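# Carry a glass vial to the window-side balance

## Task

Pick up the vial on the shelved bench by the door and carry it to the balance on the shelved bench by the window. Set it upright on the balance pan, then close every glass door of the balance. The task fails if the balance tips, is shifted out of position or has too much weight put on its pan. It fails if the vial touches the floor, or if the vial breaks from a knock or from falling more than a few centimetres. It fails if the robot falls over or is left leaning. The parked cart, pedal bin and stool may be moved. At the end, open the gripper off the vial and move the robot away.

## Robot and tools

Robot: a Hello Robot Stretch 3 with one arm. It has a two-wheeled base (0.33 m long, 0.34 m wide), a lift that slides up a mast, and a telescoping arm that sticks out to the robot's RIGHT side, with a three-axis wrist and a gripper on its end. The base can only drive straight or spin in place; it cannot slide sideways. Spins pivot about the midpoint between the wheels, 0.05 m behind the front edge. To move the gripper forward or back, drive the base. With the arm pulled in and the wrist folded, a spin sweeps a 0.28 m radius. An unfolded, level wrist reaches past that.

Frames: the base frame has its origin on the floor between the wheels, with x forward, y left and z up. The odometry frame is the base frame where the scene began. hand_pose is the fingertip meeting point in base-frame coordinates.

Cameras: head_camera and nav_camera are on the head, and head_pan_rad and head_tilt_rad aim both. wrist_camera rides on the gripper.

Tool execute_actions takes actions, a list run in order. If any action is invalid or any number is out of range, the whole call is rejected and current motions carry on. An empty list just reports state and images.

Each action can hold robot, steps (1 to 450 control steps at 30 per second; default 1) and until (which needs steps). An action with only steps simply waits.

robot can hold one of three things:
- A command object.
- {"stop": true}, which brakes everything and clears the queue.
- A list of up to 8 command objects and {"pause_s": s} entries (s at most 15) that run one after another. Each starts only when the one before has finished "done" (for base and gripper, "off_target" also counts).

A command object can hold base, joints and contact_limits. Their motions start together and keep running past the end of the action.

base takes exactly one key, and each is an offset from where the base stands when that command begins:
- translate_m: metres, forward positive, magnitude at most 1.
- rotate_rad: radians, counter-clockwise (left) positive, magnitude at most 3.2.

joints holds absolute targets, by name, for the one arm and the head. Joints you leave out keep their current targets. Names and ranges:
- lift_m: 0 to 1.1, the arm's height on the mast.
- arm_m: 0 to 0.52, the extension.
- wrist_yaw_rad: -1.345 to 4.42. 0 points along the arm, positive swings toward the front, 3.0 folds it over the base.
- wrist_pitch_rad: -1.57 to 0.451, negative tips the fingers down.
- wrist_roll_rad: -2.911 to 2.911, 0 has the fingers side by side.
- gripper_m: -0.089 to 0.179, larger is wider. The actual fingertip gap is about 0.007 m less when nearly shut and 0.025 m less when wide, and zero below 0.007.
- head_pan_rad: -3.953 to 1.73, positive turns left, -1.57 looks along the arm.
- head_tilt_rad: -1.53 to 0.419, negative looks down.

contact_limits {"arm_m": e} sets an effort percentage (1 to 100) at which the arm stops on contact. Lower is gentler. The limit lasts until arm_m's next command.

until ends the action early once all its conditions hold:
- {"robot": {"status": "ended"}} waits until nothing is moving and no queue is running.
- You can compare fields such as lift_m, lift_m_goal, lift_m_status, base_status, translate_m, rotate_rad, queue, queue_left or refusals. Use a two-element list like [">", 0.3], or a status word.
- {"any": {"status": "ended"}} fires when any one motion ends.

A new command takes over at once: joints it names get new targets, and any older queue is thrown away.

Base speed is 0.30 m/s and 1.9 rad/s only when the arm is stowed: lift_m under 0.30, arm_m under 0.03 and wrist_yaw_rad over 2.54. Otherwise it is 0.10 m/s and 0.63 rad/s.

Folding the wrist (yaw to 3.0) or unfolding it is safe only with lift_m between 0.32 and 0.95, pitch -0.4 and roll near 0. Once folded, the lift may go down to 0.25. When yaw is below -0.4, keep pitch at -0.5 or lower.

Gripping: command gripper_m smaller than the vial's width. Lower values squeeze harder, but too hard a squeeze makes the stall guard ease off and the vial can slip. To release, open to at least 0.02 above where the fingers made contact. Neither the reading nor a "done" status proves the vial is held, so check the wrist camera.

Tool zoom_image takes camera (head_camera, nav_camera or wrist_camera) and region [x0, y0, x1, y1] in pixels from the top-left, at most 504 by 504. It returns an enlarged crop of that camera's latest image.

Tool finished_scene takes scene (an integer) and ends it permanently. Call it only once everything has stopped, the vial is on the pan, the doors are shut and the gripper is clear of the vial.

Result lines:
- base_status shows how far the base has moved against its goal.
- joint_goals and joint_status.
- measured_speeds.
- refusals, queue and queue_left.
- Status words: moving, done, off_target (held short and possibly still pushing), contact_stop (the joint is now slack until it is commanded again), time_out, stopped, not_commanded and torque_fault (a wrist servo is limp for 10 s and ignores goals).
- on_its_own reports goals the robot changed by itself, slack or powered-off joints, efforts outside their rest range, and any lean of 3 degrees or more.
- refused:, dropped: and replaced: lines explain commands that were turned down, cut short or superseded.
- lidar_m gives 12 ranges in 30-degree sectors at 0.17 m height. The 1st sector is straight ahead, counting counter-clockwise, with the 10th to the right. The lidar cannot see glass.
- wrist_depth_mm and head_depth_mm are 7 by 7 grids of median depth.
- base_odometry, turned_by_wheels, turned_by_imu and base_tilt (degrees) come from the wheels and IMU.
- motor_effort is in per cent, with the peak in brackets. These readings have fixed offsets and noise.

Things to avoid:
- Pushing the arm into something rigid with the gripper above about 0.45 m, or pushing again after a contact_stop. Either can tip the robot.
- Driving while the gripper holds or hooks something fixed.
- Snagging furniture, especially when reversing. If that happens, back out in small steps, pull the gripper free and lower the lift to about 0.2 if the robot stays tilted.
- Knocking or shoving the balance.
- Releasing the vial from any height.
- Letting the vial hit the floor.
- Leaning on the wrist until it faults.

Something may occasionally nudge loose objects. The simulation keeps running while you think.

Each tool is called after "Emit:" by a JSON object that holds its "fn" and its "kwargs".

## Session

Emit:
{"fn": "execute_actions", "kwargs": {"actions": []}}

Scene clock: 0.00 s.
robot.base_odometry: x=+0.000 y=+0.000 heading=+0.000 (m, m, rad; robot's odometry frame)
robot.turned_by_wheels: +0.000 (rad since the last result)
robot.turned_by_imu: +0.000 (rad since the last result)
robot.base_tilt: forward=+0.3 right=-2.2 (deg)
robot.lidar_m: 1.82 1.76 2.46 1.68 1.67 1.88 1.73 1.59 1.91 1.03 1.03 1.18
robot.head_depth_mm: 2124 2699 2707 2727 2751 2765 2261 / 2151 2610 2639 2656 2671 2729 2221 / 2132 2508 2557 2547 2594 1804 2044 / 2134 2475 2466 2473 2474 2443 2222 / 2132 2375 2382 2397 2346 2379 2235 / 2166 2330 2315 2351 2300 2369 2203 / 2163 2259 2243 2286 2233 2305 2194
robot.base_status: not_commanded
robot.joint_positions: lift_m=+0.468 arm_m=+0.002 wrist_yaw_rad=+3.086 wrist_pitch_rad=-0.516 wrist_roll_rad=-0.017 gripper_m=+0.037 head_pan_rad=-0.001 head_tilt_rad=-0.022
robot.joint_goals: lift_m=+0.468 arm_m=+0.002 wrist_yaw_rad=+3.086 wrist_pitch_rad=-0.516 wrist_roll_rad=-0.017 gripper_m=+0.037 head_pan_rad=-0.001 head_tilt_rad=-0.022
robot.joint_status: lift_m=not_commanded arm_m=not_commanded wrist_yaw_rad=not_commanded wrist_pitch_rad=not_commanded wrist_roll_rad=not_commanded gripper_m=not_commanded head_pan_rad=not_commanded head_tilt_rad=not_commanded
robot.measured_speeds: translate_m=+0.000 rotate_rad=+0.000 lift_m=+0.000 arm_m=+0.000 wrist_yaw_rad=+0.000 wrist_pitch_rad=+0.000 wrist_roll_rad=+0.000 head_pan_rad=+0.000 head_tilt_rad=+0.000
robot: refusals=0 queue=idle queue_left=0
robot.motor_effort: left_wheel=+0 right_wheel=+0 lift_m=+40 arm_m=+0 wrist_yaw_rad=+1 wrist_pitch_rad=+4 wrist_roll_rad=+0 gripper_m=+0 head_pan_rad=+1 head_tilt_rad=+2 (%)
robot.hand_pose: x=-0.0094 y=+0.0633 z=+0.4598 quat_wxyz=(+0.198, +0.682, +0.163, +0.684) (m; robot's base frame)
robot.wrist_depth_mm: - - - - - - - / - - - - - - - / - - - - - - - / 898 864 869 872 866 875 843 / 737 746 722 730 734 725 732 / 640 618 629 626 611 626 623 / 561 560 - - 551 555 554
pictures: head_camera (sideways: a quarter turn clockwise sets it upright), nav_camera (sideways: a quarter turn counterclockwise sets it upright), wrist_camera
Images, in order (width x height): head_camera 896x504, nav_camera 672x504, wrist_camera 644x364.

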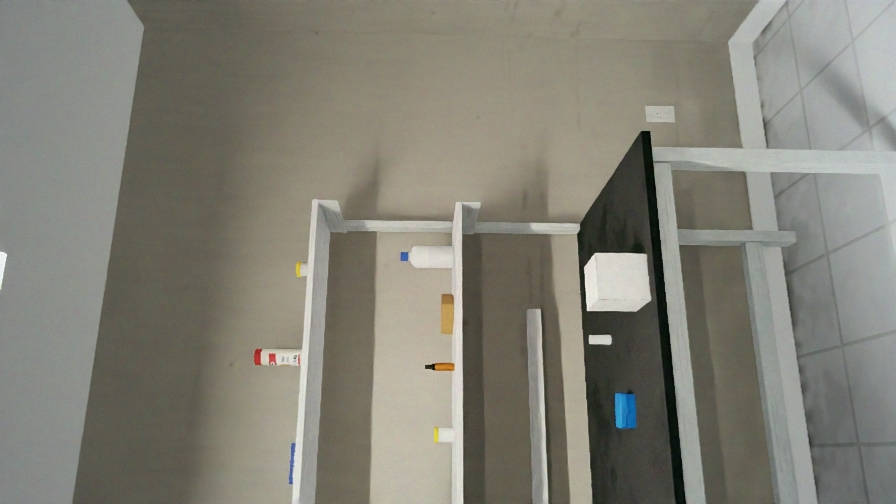

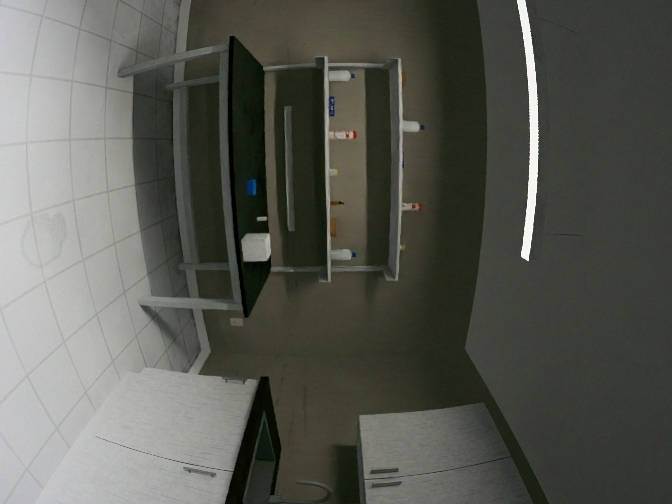

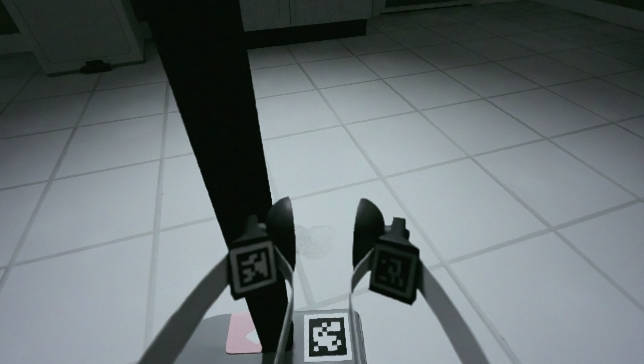

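Emit:
{"fn": "execute_actions", "kwargs": {"actions": [{"robot":{"joints":{"head_pan_rad":1.5,"head_tilt_rad":-0.4}},"steps":99,"until":{"robot":{"status":"ended"}}}]}}

Emit:
{"fn": "execute_actions", "kwargs": {"actions": [{"robot":{"joints":{"head_pan_rad":-1.7}},"steps":199,"until":{"robot":{"status":"ended"}}}]}}

Emit:
{"fn": "execute_actions", "kwargs": {"actions": [{"robot":{"joints":{"head_pan_rad":-3.2}},"steps":99,"until":{"robot":{"status":"ended"}}}]}}

Scene clock: 3.33 s.
robot.base_odometry: x=+0.000 y=+0.000 heading=+0.000 (m, m, rad; robot's odometry frame)
robot.turned_by_wheels: +0.000 (rad since the last result)
robot.turned_by_imu: -0.001 (rad since the last result)
robot.base_tilt: forward=+0.4 right=-2.1 (deg)
robot.lidar_m: 1.82 1.76 2.45 1.68 1.67 1.88 1.73 1.59 1.91 1.03 1.03 1.18
robot.head_depth_mm: 2167 2330 2561 2816 2336 1788 1435 / 2093 2264 2450 2675 2341 1769 1444 / 1605 2114 2284 2512 2206 1762 1441 / 1536 1646 1776 1914 2073 1767 1430 / 1478 1581 1692 1826 1994 1786 1429 / 1424 1535 1645 1760 1899 1764 1422 / 1384 1480 1580 1704 1832 1759 1430
robot.base_status: not_commanded
robot.joint_positions: lift_m=+0.468 arm_m=+0.002 wrist_yaw_rad=+3.086 wrist_pitch_rad=-0.516 wrist_roll_rad=-0.017 gripper_m=+0.037 head_pan_rad=+1.493 head_tilt_rad=-0.395
robot.joint_goals: lift_m=+0.468 arm_m=+0.002 wrist_yaw_rad=+3.086 wrist_pitch_rad=-0.516 wrist_roll_rad=-0.017 gripper_m=+0.037 head_pan_rad=+1.500 head_tilt_rad=-0.400
robot.joint_status: lift_m=not_commanded arm_m=not_commanded wrist_yaw_rad=not_commanded wrist_pitch_rad=not_commanded wrist_roll_rad=not_commanded gripper_m=not_commanded head_pan_rad=done head_tilt_rad=done
robot.measured_speeds: translate_m=+0.000 rotate_rad=+0.000 lift_m=+0.000 arm_m=+0.000 wrist_yaw_rad=+0.000 wrist_pitch_rad=+0.000 wrist_roll_rad=+0.000 head_pan_rad=+0.000 head_tilt_rad=+0.000
robot: refusals=0 queue=done queue_left=0
robot.motor_effort: left_wheel=+0(0) right_wheel=+0(0) lift_m=+40(40) arm_m=+0(1) wrist_yaw_rad=-1(1) wrist_pitch_rad=+4(4) wrist_roll_rad=+0(0) gripper_m=+0(0) head_pan_rad=+3(41) head_tilt_rad=-3(28) (%)
robot.hand_pose: x=-0.0094 y=+0.0633 z=+0.4598 quat_wxyz=(+0.198, +0.682, +0.163, +0.684) (m; robot's base frame)
robot.wrist_depth_mm: - - - - - - - / - - - - - - - / - - - - - - - / 874 858 875 855 836 845 853 / 727 734 722 727 727 709 710 / 622 641 649 634 609 617 623 / 548 559 - - 554 560 554
pictures: head_camera (sideways: a quarter turn clockwise sets it upright), nav_camera (sideways: a quarter turn counterclockwise sets it upright), wrist_camera
Images, in order (width x height): head_camera 896x504, nav_camera 672x504, wrist_camera 644x364.

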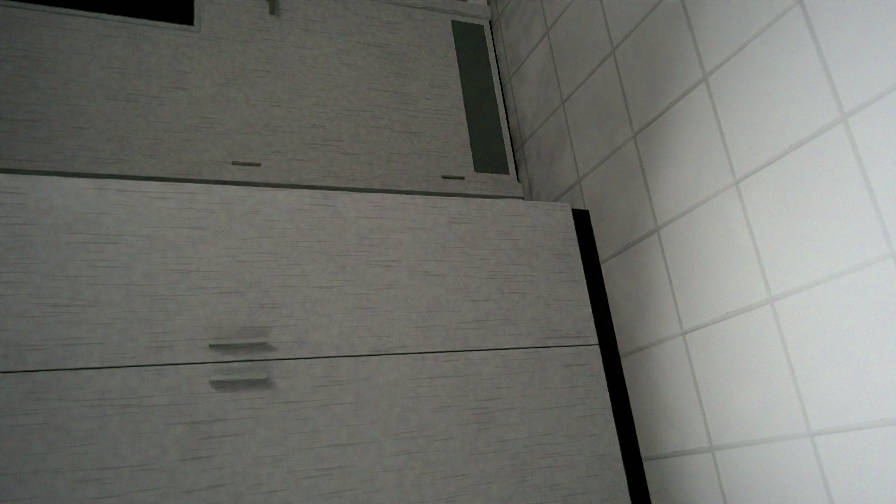

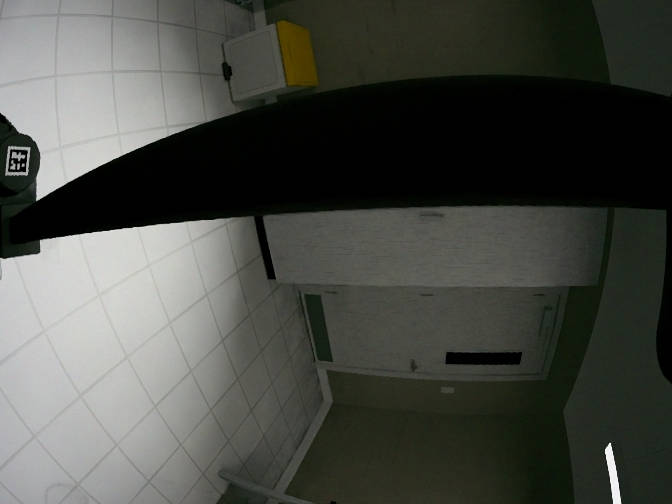

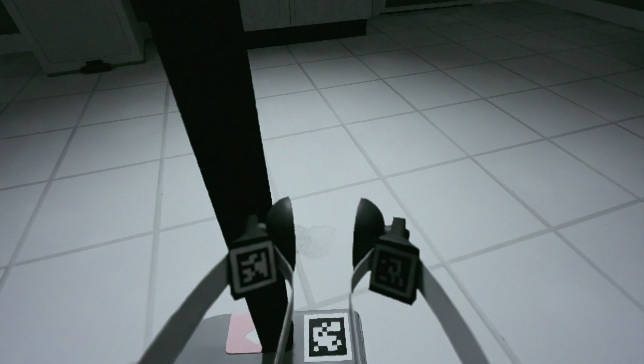

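Scene clock: 5.23 s.
robot.base_odometry: x=+0.000 y=+0.000 heading=+0.000 (m, m, rad; robot's odometry frame)
robot.turned_by_wheels: +0.000 (rad since the last result)
robot.turned_by_imu: +0.000 (rad since the last result)
robot.base_tilt: forward=+0.3 right=-2.2 (deg)
robot.lidar_m: 1.83 1.76 2.46 1.67 1.67 1.88 1.72 1.60 1.91 1.03 1.03 1.18
robot.head_depth_mm: 1720 1827 2004 2226 2326 1782 1431 / 1652 1782 1932 2129 2225 1781 1449 / 1584 1691 1839 2002 2122 1756 1435 / 1520 1626 1756 1214 2045 1671 1431 / 1166 1554 1293 1137 1223 1332 1435 / 1124 1444 1229 1092 1159 1269 1383 / 1084 1444 1202 1050 1103 1197 1332
robot.base_status: not_commanded
robot.joint_positions: lift_m=+0.468 arm_m=+0.002 wrist_yaw_rad=+3.086 wrist_pitch_rad=-0.516 wrist_roll_rad=-0.017 gripper_m=+0.037 head_pan_rad=-1.693 head_tilt_rad=-0.395
robot.joint_goals: lift_m=+0.468 arm_m=+0.002 wrist_yaw_rad=+3.086 wrist_pitch_rad=-0.516 wrist_roll_rad=-0.017 gripper_m=+0.037 head_pan_rad=-1.700 head_tilt_rad=-0.400
robot.joint_status: lift_m=not_commanded arm_m=not_commanded wrist_yaw_rad=not_commanded wrist_pitch_rad=not_commanded wrist_roll_rad=not_commanded gripper_m=not_commanded head_pan_rad=done head_tilt_rad=done
robot.measured_speeds: translate_m=+0.000 rotate_rad=+0.000 lift_m=+0.000 arm_m=+0.000 wrist_yaw_rad=+0.000 wrist_pitch_rad=+0.000 wrist_roll_rad=+0.000 head_pan_rad=+0.000 head_tilt_rad=+0.000
robot: refusals=0 queue=done queue_left=0
robot.motor_effort: left_wheel=+0(0) right_wheel=+0(0) lift_m=+40(40) arm_m=+0(0) wrist_yaw_rad=+0(1) wrist_pitch_rad=+4(4) wrist_roll_rad=+0(0) gripper_m=+1(1) head_pan_rad=-3(40) head_tilt_rad=-3(3) (%)
robot.hand_pose: x=-0.0094 y=+0.0633 z=+0.4598 quat_wxyz=(+0.198, +0.682, +0.163, +0.684) (m; robot's base frame)
robot.wrist_depth_mm: - - - - - - - / - - - - - - - / - - - - - - - / 875 838 838 886 868 860 845 / 722 740 745 737 739 725 727 / 634 635 631 640 598 625 619 / 559 563 - - 544 563 560
pictures: head_camera (sideways: a quarter turn clockwise sets it upright), nav_camera (sideways: a quarter turn counterclockwise sets it upright), wrist_camera
Images, in order (width x height): head_camera 896x504, nav_camera 672x504, wrist_camera 644x364.

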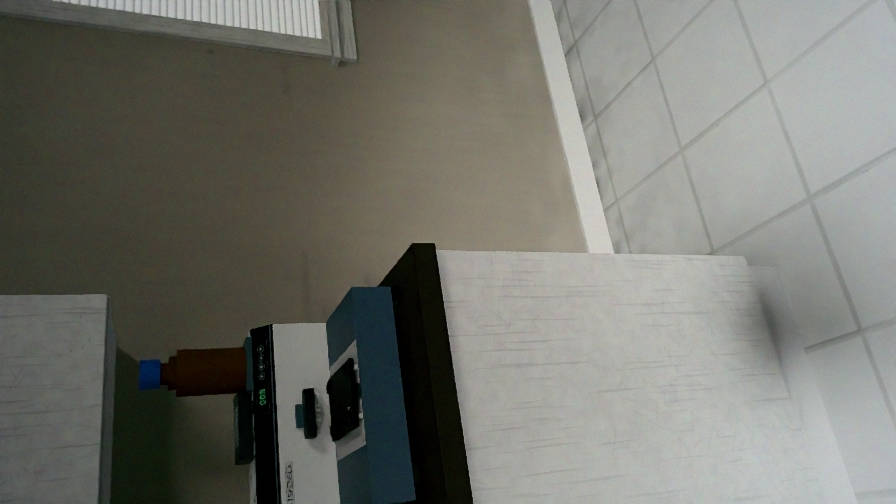

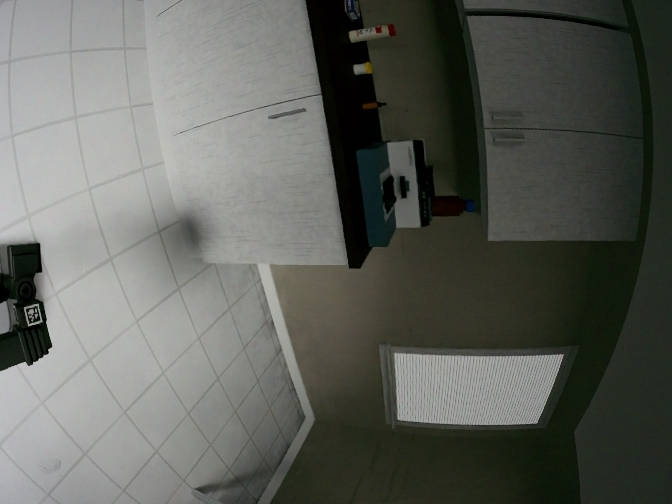

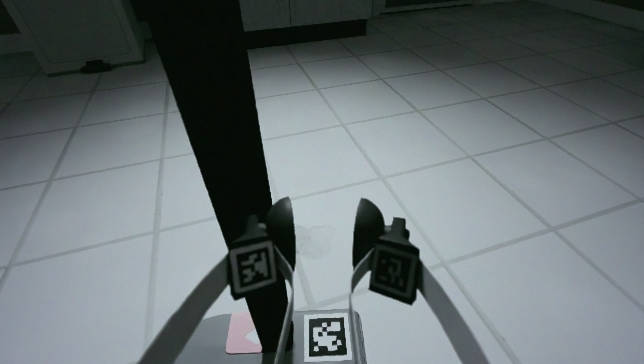

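Scene clock: 6.50 s.
robot.base_odometry: x=+0.000 y=+0.000 heading=+0.000 (m, m, rad; robot's odometry frame)
robot.turned_by_wheels: +0.000 (rad since the last result)
robot.turned_by_imu: +0.000 (rad since the last result)
robot.base_tilt: forward=+0.3 right=-2.0 (deg)
robot.lidar_m: 1.83 1.76 2.45 1.68 1.67 1.88 1.72 1.59 1.92 1.03 1.03 1.18
robot.head_depth_mm: 2347 2559 2745 2951 2338 1770 1453 / 2305 2441 2576 2774 2190 1777 1444 / 2191 2364 1974 2720 2305 1773 1433 / 2141 2295 1978 2643 2316 1756 1437 / 2060 2200 1932 2525 2202 1769 1424 / 2005 2134 1928 2340 2307 1759 1432 / 1943 2057 1701 2364 2277 1764 1437
robot.base_status: not_commanded
robot.joint_positions: lift_m=+0.468 arm_m=+0.002 wrist_yaw_rad=+3.086 wrist_pitch_rad=-0.516 wrist_roll_rad=-0.017 gripper_m=+0.037 head_pan_rad=-3.193 head_tilt_rad=-0.395
robot.joint_goals: lift_m=+0.468 arm_m=+0.002 wrist_yaw_rad=+3.086 wrist_pitch_rad=-0.516 wrist_roll_rad=-0.017 gripper_m=+0.037 head_pan_rad=-3.200 head_tilt_rad=-0.400
robot.joint_status: lift_m=not_commanded arm_m=not_commanded wrist_yaw_rad=not_commanded wrist_pitch_rad=not_commanded wrist_roll_rad=not_commanded gripper_m=not_commanded head_pan_rad=done head_tilt_rad=done
robot.measured_speeds: translate_m=+0.000 rotate_rad=+0.000 lift_m=+0.000 arm_m=+0.000 wrist_yaw_rad=+0.000 wrist_pitch_rad=+0.000 wrist_roll_rad=+0.000 head_pan_rad=+0.000 head_tilt_rad=+0.000
robot: refusals=0 queue=done queue_left=0
robot.motor_effort: left_wheel=-1(0) right_wheel=+0(0) lift_m=+39(40) arm_m=+0(0) wrist_yaw_rad=+1(0) wrist_pitch_rad=+4(4) wrist_roll_rad=+0(0) gripper_m=+1(0) head_pan_rad=-3(41) head_tilt_rad=-2(3) (%)
robot.hand_pose: x=-0.0094 y=+0.0633 z=+0.4598 quat_wxyz=(+0.198, +0.682, +0.163, +0.684) (m; robot's base frame)
robot.wrist_depth_mm: - - - - - - - / - - - - - - - / - - - - - - - / 874 877 834 863 849 843 862 / 728 721 726 718 735 734 725 / 633 640 621 622 618 631 621 / 572 554 - - 550 554 556
pictures: head_camera (sideways: a quarter turn clockwise sets it upright), nav_camera (sideways: a quarter turn counterclockwise sets it upright), wrist_camera
Images, in order (width x height): head_camera 896x504, nav_camera 672x504, wrist_camera 644x364.

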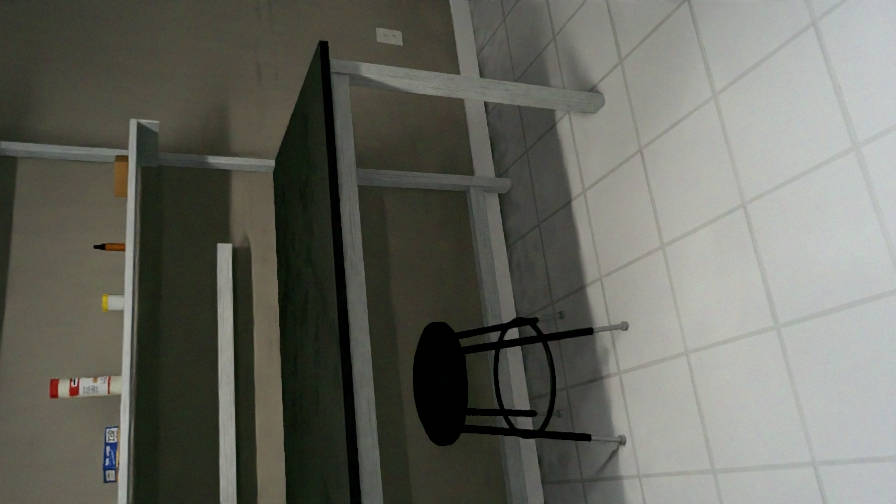

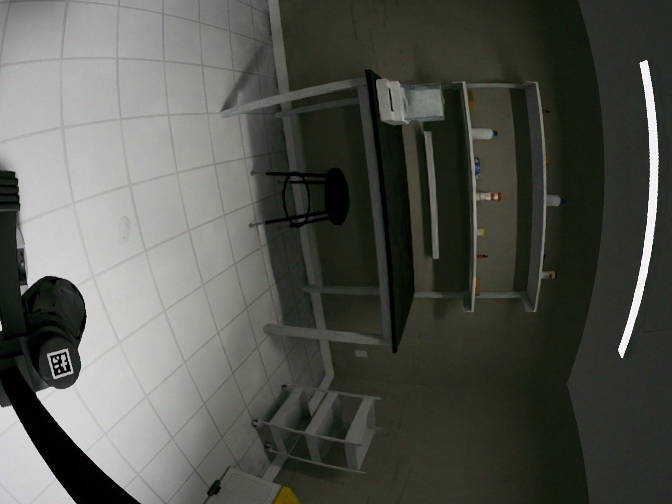

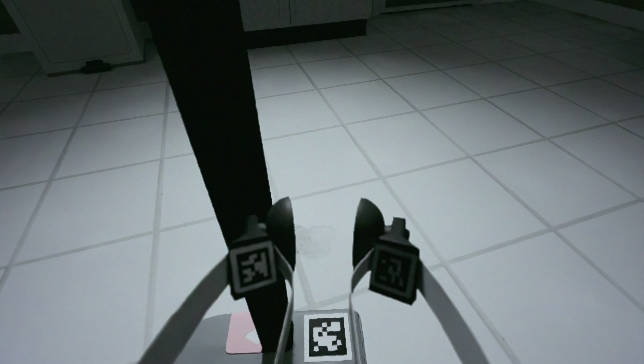

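Emit:
{"fn": "execute_actions", "kwargs": {"actions": [{"robot":{"joints":{"head_pan_rad":-2.6,"head_tilt_rad":-0.2,"lift_m":0.28,"wrist_pitch_rad":-0.4}},"steps":99,"until":{"robot":{"status":"ended"}}}]}}

Emit:
{"fn": "zoom_image", "kwargs": {"camera": "head_camera", "region": [300,130,600,400]}}

Emit:
{"fn": "execute_actions", "kwargs": {"actions": [{"robot":[{"base":{"rotate_rad":0.08}},{"base":{"translate_m":1}},{"base":{"translate_m":0.27}},{"base":{"rotate_rad":1.78}},{"joints":{"head_pan_rad":-1.65,"head_tilt_rad":-0.6,"lift_m":0.9}},{"joints":{"wrist_yaw_rad":0,"gripper_m":0.12}},{"joints":{"wrist_pitch_rad":0}}],"steps":450},{"steps":450,"until":{"robot":{"status":"ended"}}}]}}

Scene clock: 11.73 s.
robot.base_odometry: x=+0.000 y=+0.000 heading=+0.000 (m, m, rad; robot's odometry frame)
robot.turned_by_wheels: +0.000 (rad since the last result)
robot.turned_by_imu: -0.001 (rad since the last result)
robot.base_tilt: forward=+0.4 right=-2.1 (deg)
robot.lidar_m: 1.82 1.76 2.46 1.68 1.67 1.89 1.73 1.60 1.91 1.03 1.03 1.18
robot.head_depth_mm: 1998 2063 2144 1854 2308 2091 1728 / 2043 2136 2195 1725 2395 2263 1717 / 2093 2199 2222 1634 2444 2257 1714 / 2144 2275 2328 2445 2523 2179 1715 / 2182 2315 2414 2505 2599 2255 1704 / 2271 2365 2494 2596 2697 2254 1706 / 2317 2408 2513 2646 2800 2256 1700
robot.base_status: not_commanded
robot.joint_positions: lift_m=+0.280 arm_m=+0.002 wrist_yaw_rad=+3.086 wrist_pitch_rad=-0.420 wrist_roll_rad=-0.017 gripper_m=+0.037 head_pan_rad=-2.607 head_tilt_rad=-0.211
robot.joint_goals: lift_m=+0.280 arm_m=+0.002 wrist_yaw_rad=+3.086 wrist_pitch_rad=-0.400 wrist_roll_rad=-0.017 gripper_m=+0.037 head_pan_rad=-2.600 head_tilt_rad=-0.200
robot.joint_status: lift_m=done arm_m=not_commanded wrist_yaw_rad=not_commanded wrist_pitch_rad=done wrist_roll_rad=not_commanded gripper_m=not_commanded head_pan_rad=done head_tilt_rad=done
robot.measured_speeds: translate_m=+0.000 rotate_rad=+0.000 lift_m=+0.000 arm_m=+0.000 wrist_yaw_rad=+0.000 wrist_pitch_rad=+0.000 wrist_roll_rad=+0.000 head_pan_rad=+0.000 head_tilt_rad=+0.000
robot: refusals=0 queue=done queue_left=0
robot.motor_effort: left_wheel=+0(1) right_wheel=+0(0) lift_m=+28(41) arm_m=+0(0) wrist_yaw_rad=+0(0) wrist_pitch_rad=+6(7) wrist_roll_rad=+0(0) gripper_m=+0(0) head_pan_rad=+3(30) head_tilt_rad=+6(24) (%)
robot.hand_pose: x=-0.0087 y=+0.0764 z=+0.2925 quat_wxyz=(+0.166, +0.689, +0.130, +0.693) (m; robot's base frame)
robot.wrist_depth_mm: - - - - - - - / - - - - - - - / 900 867 - 842 855 868 861 / 679 673 - 677 674 666 672 / 556 555 548 547 567 544 546 / 464 501 - - 468 463 460 / 422 - - - 402 406 397
pictures: head_camera (sideways: a quarter turn clockwise sets it upright), nav_camera (sideways: a quarter turn counterclockwise sets it upright), wrist_camera
Images, in order (width x height): head_camera 896x504, nav_camera 672x504, wrist_camera 644x364.

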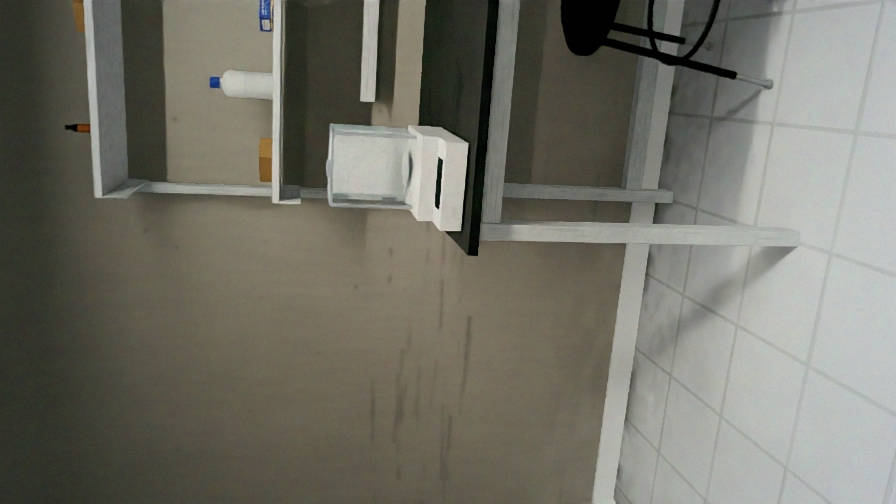

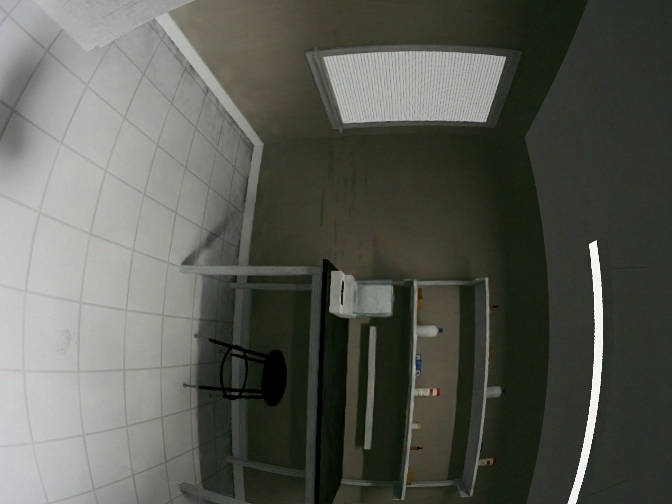

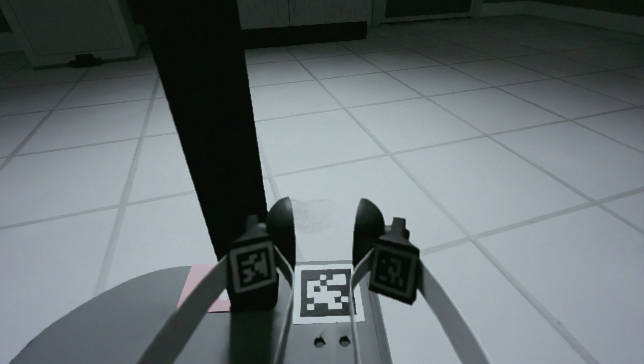

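Region (300, 130, 600, 400) of head_camera's 896x504 image, scaled by 1.680, with more detail than that image has; it fills the top 454 rows of this view, and the rest is white.

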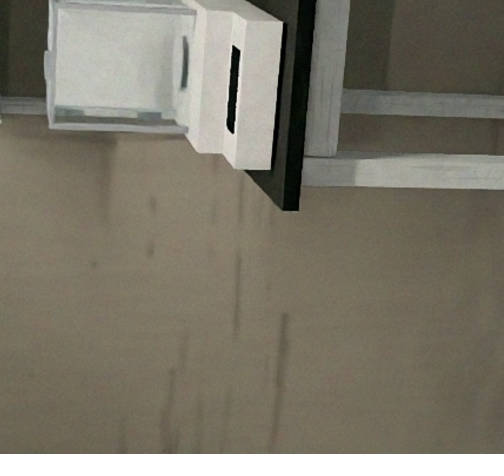

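Scene clock: 32.87 s.
robot.base_odometry: x=+1.266 y=+0.101 heading=+1.860 (m, m, rad; robot's odometry frame)
robot.turned_by_wheels: +1.860 (rad since the last result)
robot.turned_by_imu: +1.847 (rad since the last result)
robot.base_tilt: forward=+0.3 right=-2.1 (deg)
robot.lidar_m: 1.97 2.00 2.71 2.98 1.11 0.81 0.78 0.66 1.11 1.07 1.10 0.97
robot.head_depth_mm: 866 1141 1226 948 598 634 - / 922 1137 1228 941 584 620 - / 855 1114 1214 939 686 625 - / 978 1102 1209 916 785 - - / 854 1086 1193 934 735 621 1234 / 953 1079 1178 932 725 621 1256 / 829 1062 1158 926 731 603 1251
robot.base_status: done (rotate_rad +1.7799 of +1.7800)
robot.joint_positions: lift_m=+0.900 arm_m=+0.002 wrist_yaw_rad=+0.003 wrist_pitch_rad=-0.024 wrist_roll_rad=-0.017 gripper_m=+0.120 head_pan_rad=-1.657 head_tilt_rad=-0.593
robot.joint_goals: lift_m=+0.900 arm_m=+0.002 wrist_yaw_rad=+0.000 wrist_pitch_rad=+0.000 wrist_roll_rad=-0.017 gripper_m=+0.120 head_pan_rad=-1.650 head_tilt_rad=-0.600
robot.joint_status: lift_m=done arm_m=not_commanded wrist_yaw_rad=done wrist_pitch_rad=done wrist_roll_rad=not_commanded gripper_m=done head_pan_rad=done head_tilt_rad=done
robot.measured_speeds: translate_m=+0.000 rotate_rad=+0.000 lift_m=+0.000 arm_m=+0.000 wrist_yaw_rad=+0.000 wrist_pitch_rad=+0.000 wrist_roll_rad=+0.000 head_pan_rad=+0.000 head_tilt_rad=+0.000
robot: refusals=0 queue=done queue_left=0
robot.motor_effort: left_wheel=-2(9) right_wheel=+2(11) lift_m=+50(52) arm_m=-1(0) wrist_yaw_rad=-2(1) wrist_pitch_rad=+7(7) wrist_roll_rad=+0(0) gripper_m=+1(82) head_pan_rad=+3(40) head_tilt_rad=-4(33) (%)
robot.hand_pose: x=-0.0207 y=-0.4030 z=+1.0082 quat_wxyz=(+0.713, +0.010, -0.701, -0.008) (m; robot's base frame)
robot.wrist_depth_mm: 719 648 712 681 686 660 838 / 888 877 891 862 909 837 874 / 911 902 909 924 914 893 921 / 952 964 973 951 945 964 963 / 747 771 734 771 747 821 - / 531 553 487 536 512 578 541 / 422 410 421 418 361 241 397
pictures: head_camera (sideways: a quarter turn clockwise sets it upright), nav_camera (sideways: a quarter turn counterclockwise sets it upright), wrist_camera
Images, in order (width x height): head_camera 896x504, nav_camera 672x504, wrist_camera 644x364.

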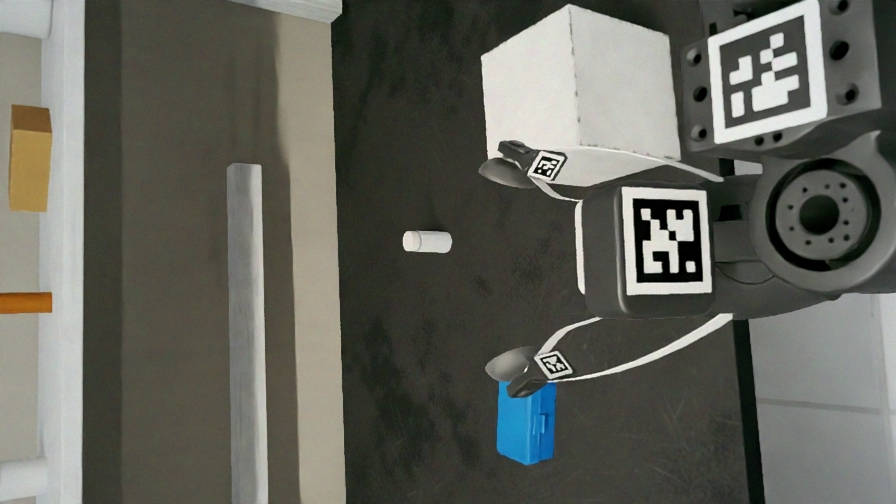

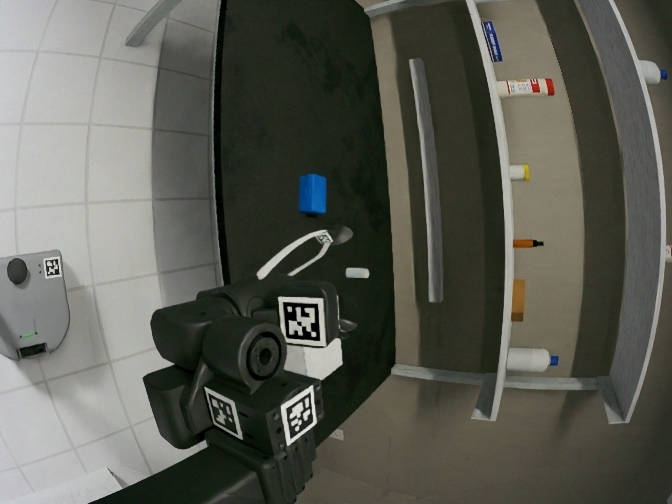

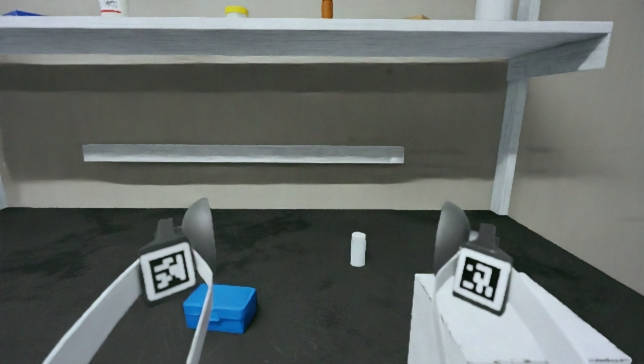

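Emit:
{"fn": "execute_actions", "kwargs": {"actions": [{"robot":[{"base":{"rotate_rad":-0.08},"joints":{"arm_m":0.29,"gripper_m":0.1}},{"joints":{"wrist_pitch_rad":-0.4,"lift_m":0.83}}],"steps":450,"until":{"robot":{"status":"ended"}}}]}}

Scene clock: 38.37 s.
robot.base_odometry: x=+1.266 y=+0.101 heading=+1.780 (m, m, rad; robot's odometry frame)
robot.turned_by_wheels: -0.080 (rad since the last result)
robot.turned_by_imu: -0.082 (rad since the last result)
robot.base_tilt: forward=+0.4 right=-2.1 (deg)
robot.lidar_m: 2.34 1.97 2.55 2.80 1.21 0.83 0.78 0.67 0.66 1.07 1.09 0.97
robot.head_depth_mm: 973 1160 1290 946 755 - - / 1025 1168 1248 983 - 1377 1238 / 1005 1150 1227 - 594 625 1264 / 862 1104 1216 - 694 640 1260 / 978 1095 1193 969 724 624 1258 / 832 1072 1176 935 734 608 1251 / 937 1056 1152 926 722 603 1253
robot.base_status: done (rotate_rad -0.0799 of -0.0800)
robot.joint_positions: lift_m=+0.830 arm_m=+0.290 wrist_yaw_rad=+0.001 wrist_pitch_rad=-0.412 wrist_roll_rad=-0.017 gripper_m=+0.100 head_pan_rad=-1.657 head_tilt_rad=-0.593
robot.joint_goals: lift_m=+0.830 arm_m=+0.290 wrist_yaw_rad=+0.000 wrist_pitch_rad=-0.400 wrist_roll_rad=-0.017 gripper_m=+0.100 head_pan_rad=-1.650 head_tilt_rad=-0.600
robot.joint_status: lift_m=done arm_m=done wrist_yaw_rad=done wrist_pitch_rad=done wrist_roll_rad=not_commanded gripper_m=done head_pan_rad=done head_tilt_rad=done
robot.measured_speeds: translate_m=+0.000 rotate_rad=+0.000 lift_m=+0.000 arm_m=+0.000 wrist_yaw_rad=+0.000 wrist_pitch_rad=+0.000 wrist_roll_rad=+0.000 head_pan_rad=+0.000 head_tilt_rad=+0.000
robot: refusals=0 queue=done queue_left=0
robot.motor_effort: left_wheel=+1(4) right_wheel=-2(6) lift_m=+28(54) arm_m=+3(3) wrist_yaw_rad=-2(2) wrist_pitch_rad=+4(8) wrist_roll_rad=+0(0) gripper_m=+0(74) head_pan_rad=+3(4) head_tilt_rad=-4(4) (%)
robot.hand_pose: x=-0.0212 y=-0.6598 z=+0.8444 quat_wxyz=(+0.698, +0.146, -0.686, -0.143) (m; robot's base frame)
robot.wrist_depth_mm: 553 570 581 592 596 613 633 / 601 587 624 609 599 609 685 / 423 426 431 402 427 428 425 / 326 330 336 327 330 330 328 / 268 269 271 266 269 270 266 / 204 227 218 227 226 233 225 / 186 196 196 194 196 196 194
pictures: head_camera (sideways: a quarter turn clockwise sets it upright), nav_camera (sideways: a quarter turn counterclockwise sets it upright), wrist_camera
Images, in order (width x height): head_camera 896x504, nav_camera 672x504, wrist_camera 644x364.

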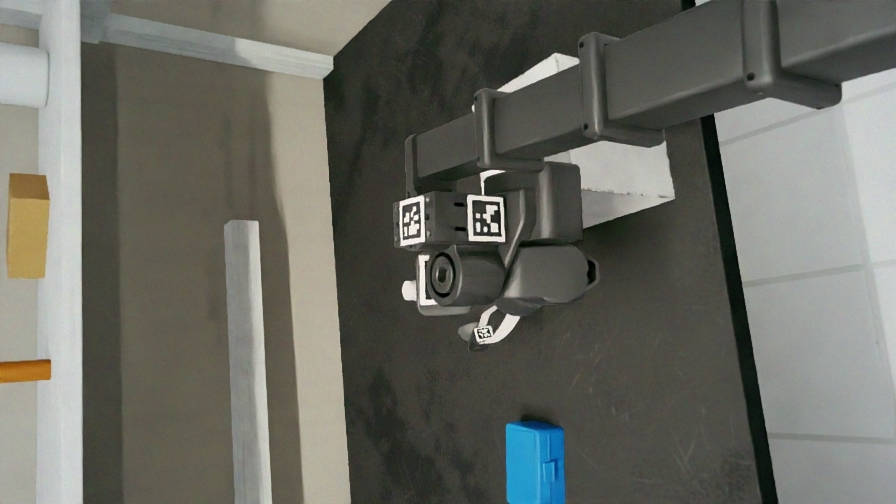

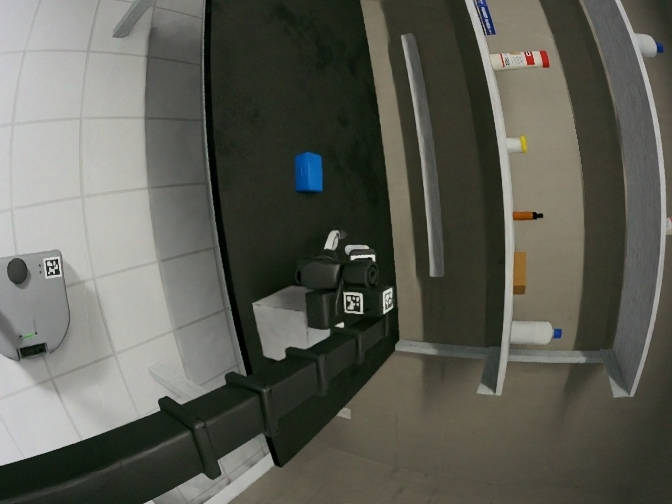

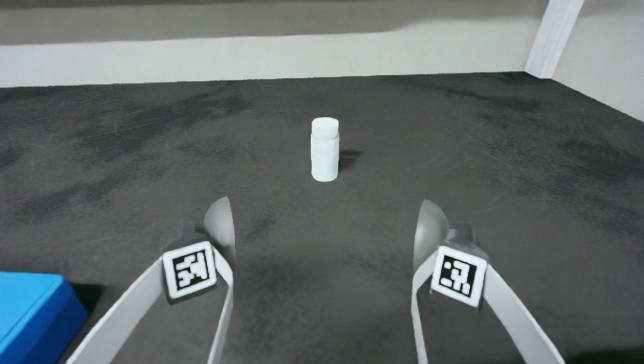

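Emit:
{"fn": "execute_actions", "kwargs": {"actions": [{"robot":{"joints":{"arm_m":0.445,"lift_m":0.8}},"steps":450,"until":{"robot":{"status":"ended"}}}]}}

Scene clock: 41.90 s.
robot.base_odometry: x=+1.266 y=+0.101 heading=+1.780 (m, m, rad; robot's odometry frame)
robot.turned_by_wheels: +0.000 (rad since the last result)
robot.turned_by_imu: -0.001 (rad since the last result)
robot.base_tilt: forward=+0.2 right=-2.1 (deg)
robot.lidar_m: 2.35 1.98 2.55 2.79 1.22 0.83 0.78 0.67 0.66 1.07 1.09 0.97
robot.head_depth_mm: 978 1155 1293 947 732 652 - / 1026 1162 1243 939 - - 1238 / 1004 1145 1234 - 598 627 1260 / 861 1109 1220 838 715 641 1266 / 981 1086 1196 899 733 622 1259 / 946 1069 1176 929 734 605 1246 / 939 1058 1154 923 725 602 1259
robot.base_status: done (rotate_rad -0.0799 of -0.0800)
robot.joint_positions: lift_m=+0.800 arm_m=+0.445 wrist_yaw_rad=+0.001 wrist_pitch_rad=-0.412 wrist_roll_rad=-0.017 gripper_m=+0.100 head_pan_rad=-1.657 head_tilt_rad=-0.593
robot.joint_goals: lift_m=+0.800 arm_m=+0.445 wrist_yaw_rad=+0.000 wrist_pitch_rad=-0.400 wrist_roll_rad=-0.017 gripper_m=+0.100 head_pan_rad=-1.650 head_tilt_rad=-0.600
robot.joint_status: lift_m=done arm_m=done wrist_yaw_rad=done wrist_pitch_rad=done wrist_roll_rad=not_commanded gripper_m=done head_pan_rad=done head_tilt_rad=done
robot.measured_speeds: translate_m=+0.000 rotate_rad=+0.000 lift_m=+0.000 arm_m=+0.000 wrist_yaw_rad=+0.000 wrist_pitch_rad=+0.000 wrist_roll_rad=+0.000 head_pan_rad=+0.000 head_tilt_rad=+0.000
robot: refusals=0 queue=done queue_left=0
robot.motor_effort: left_wheel=+1(1) right_wheel=-2(2) lift_m=+28(27) arm_m=+3(3) wrist_yaw_rad=-1(2) wrist_pitch_rad=+4(4) wrist_roll_rad=+0(0) gripper_m=+0(0) head_pan_rad=+3(3) head_tilt_rad=-4(4) (%)
robot.hand_pose: x=-0.0212 y=-0.8148 z=+0.8144 quat_wxyz=(+0.698, +0.147, -0.686, -0.143) (m; robot's base frame)
robot.wrist_depth_mm: 429 440 445 453 457 473 463 / 465 466 480 489 489 503 466 / 366 362 360 358 360 357 360 / 278 278 279 276 279 275 273 / 226 226 227 211 226 224 226 / 190 190 185 185 191 196 191 / 165 164 164 165 164 164 165
pictures: head_camera (sideways: a quarter turn clockwise sets it upright), nav_camera (sideways: a quarter turn counterclockwise sets it upright), wrist_camera
Images, in order (width x height): head_camera 896x504, nav_camera 672x504, wrist_camera 644x364.

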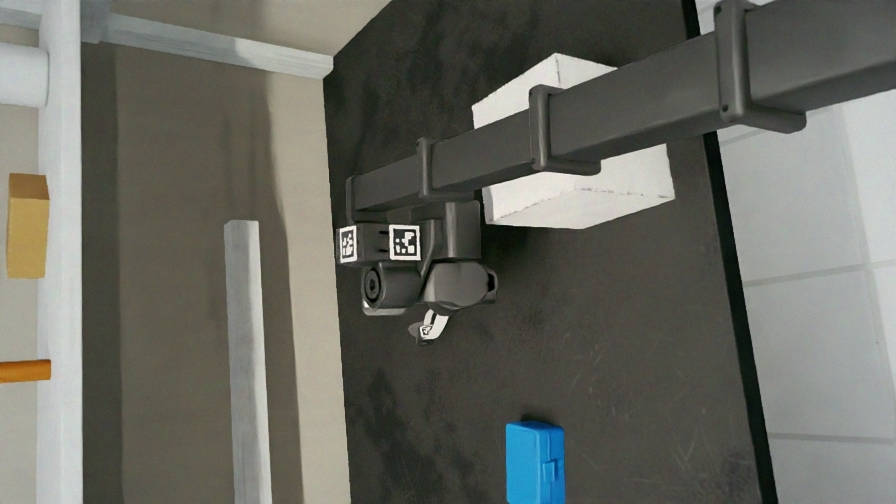

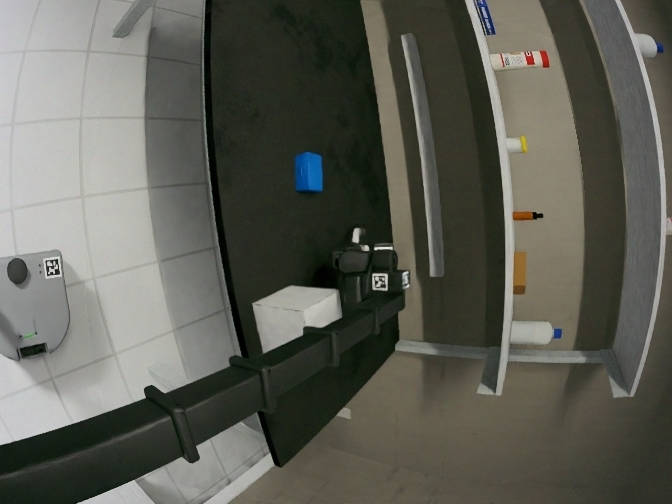

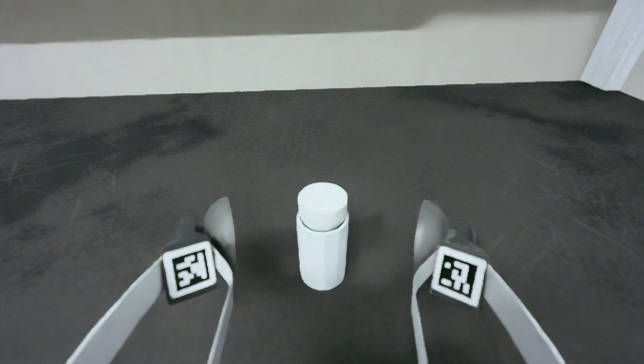

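Emit:
{"fn": "execute_actions", "kwargs": {"actions": [{"robot":[{"joints":{"arm_m":0.459,"lift_m":0.79}},{"joints":{"gripper_m":0.0}},{"joints":{"lift_m":0.81}}],"steps":450,"until":{"robot":{"status":"ended"}}}]}}

Scene clock: 45.50 s.
robot.base_odometry: x=+1.266 y=+0.101 heading=+1.780 (m, m, rad; robot's odometry frame)
robot.turned_by_wheels: +0.000 (rad since the last result)
robot.turned_by_imu: -0.001 (rad since the last result)
robot.base_tilt: forward=+0.2 right=-2.1 (deg)
robot.lidar_m: 2.34 1.98 2.54 2.80 1.21 0.83 0.78 0.67 0.66 1.07 1.08 0.97
robot.head_depth_mm: 973 1164 1284 943 743 - - / 1019 1169 1247 980 - - 1230 / 1004 1147 1243 658 599 627 1254 / 865 1109 1232 874 712 641 1265 / 977 1094 1200 893 735 621 1253 / 951 1068 1172 930 733 607 1254 / 938 1052 1149 927 721 605 1257
robot.base_status: done (rotate_rad -0.0799 of -0.0800)
robot.joint_positions: lift_m=+0.810 arm_m=+0.459 wrist_yaw_rad=+0.001 wrist_pitch_rad=-0.413 wrist_roll_rad=-0.017 gripper_m=+0.000 head_pan_rad=-1.657 head_tilt_rad=-0.593
robot.joint_goals: lift_m=+0.810 arm_m=+0.459 wrist_yaw_rad=+0.000 wrist_pitch_rad=-0.400 wrist_roll_rad=-0.017 gripper_m=+0.000 head_pan_rad=-1.650 head_tilt_rad=-0.600
robot.joint_status: lift_m=done arm_m=done wrist_yaw_rad=done wrist_pitch_rad=done wrist_roll_rad=not_commanded gripper_m=done head_pan_rad=done head_tilt_rad=done
robot.measured_speeds: translate_m=+0.000 rotate_rad=+0.000 lift_m=+0.000 arm_m=+0.000 wrist_yaw_rad=+0.000 wrist_pitch_rad=+0.000 wrist_roll_rad=+0.000 head_pan_rad=+0.000 head_tilt_rad=+0.000
robot: refusals=0 queue=done queue_left=0
robot.motor_effort: left_wheel=+1(1) right_wheel=-2(2) lift_m=+51(54) arm_m=+3(3) wrist_yaw_rad=-2(1) wrist_pitch_rad=+4(4) wrist_roll_rad=+0(0) gripper_m=-10(84) head_pan_rad=+3(3) head_tilt_rad=-4(4) (%)
robot.hand_pose: x=-0.0212 y=-0.8286 z=+0.8234 quat_wxyz=(+0.698, +0.147, -0.686, -0.144) (m; robot's base frame)
robot.wrist_depth_mm: 419 434 432 442 450 459 450 / 458 465 470 472 482 498 465 / 380 380 381 376 378 377 377 / 293 295 292 291 295 291 290 / 240 238 238 144 239 238 236 / 202 201 195 180 195 201 201 / 173 173 174 174 173 173 173
pictures: head_camera (sideways: a quarter turn clockwise sets it upright), nav_camera (sideways: a quarter turn counterclockwise sets it upright), wrist_camera
Images, in order (width x height): head_camera 896x504, nav_camera 672x504, wrist_camera 644x364.

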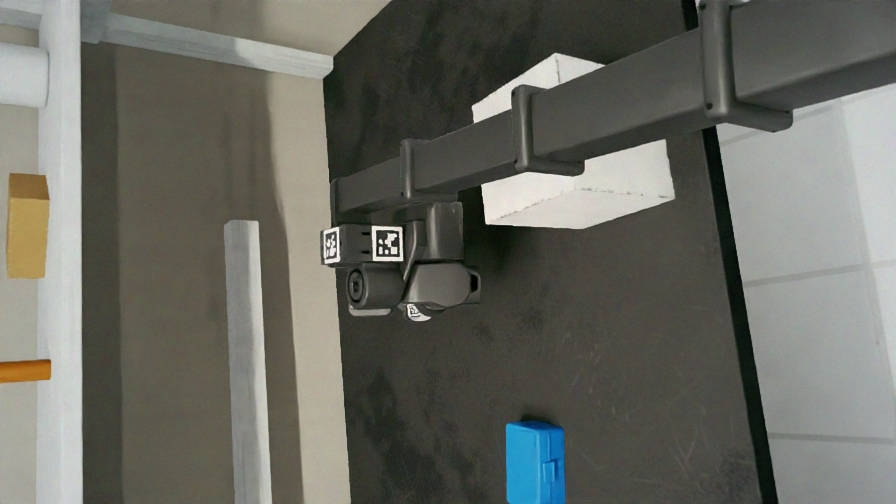

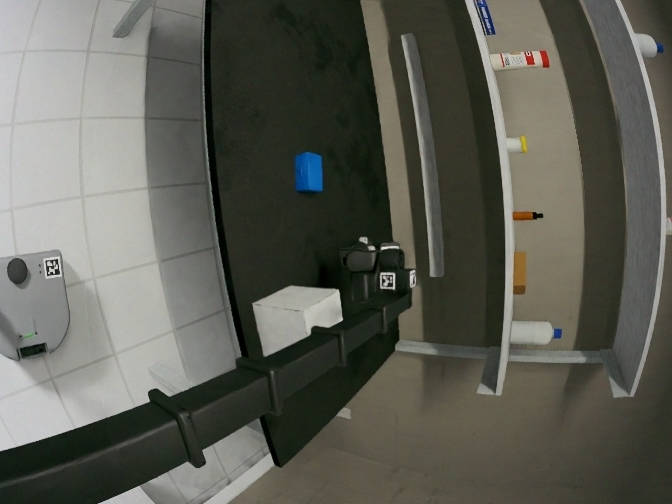

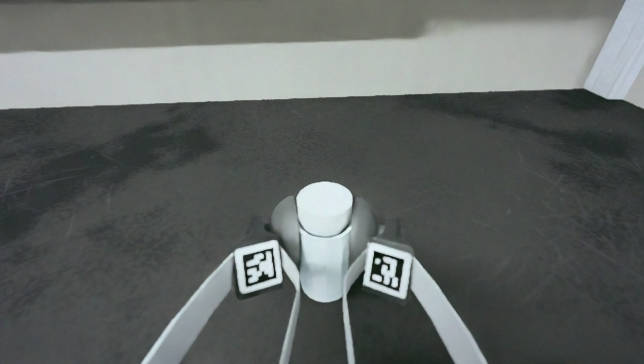

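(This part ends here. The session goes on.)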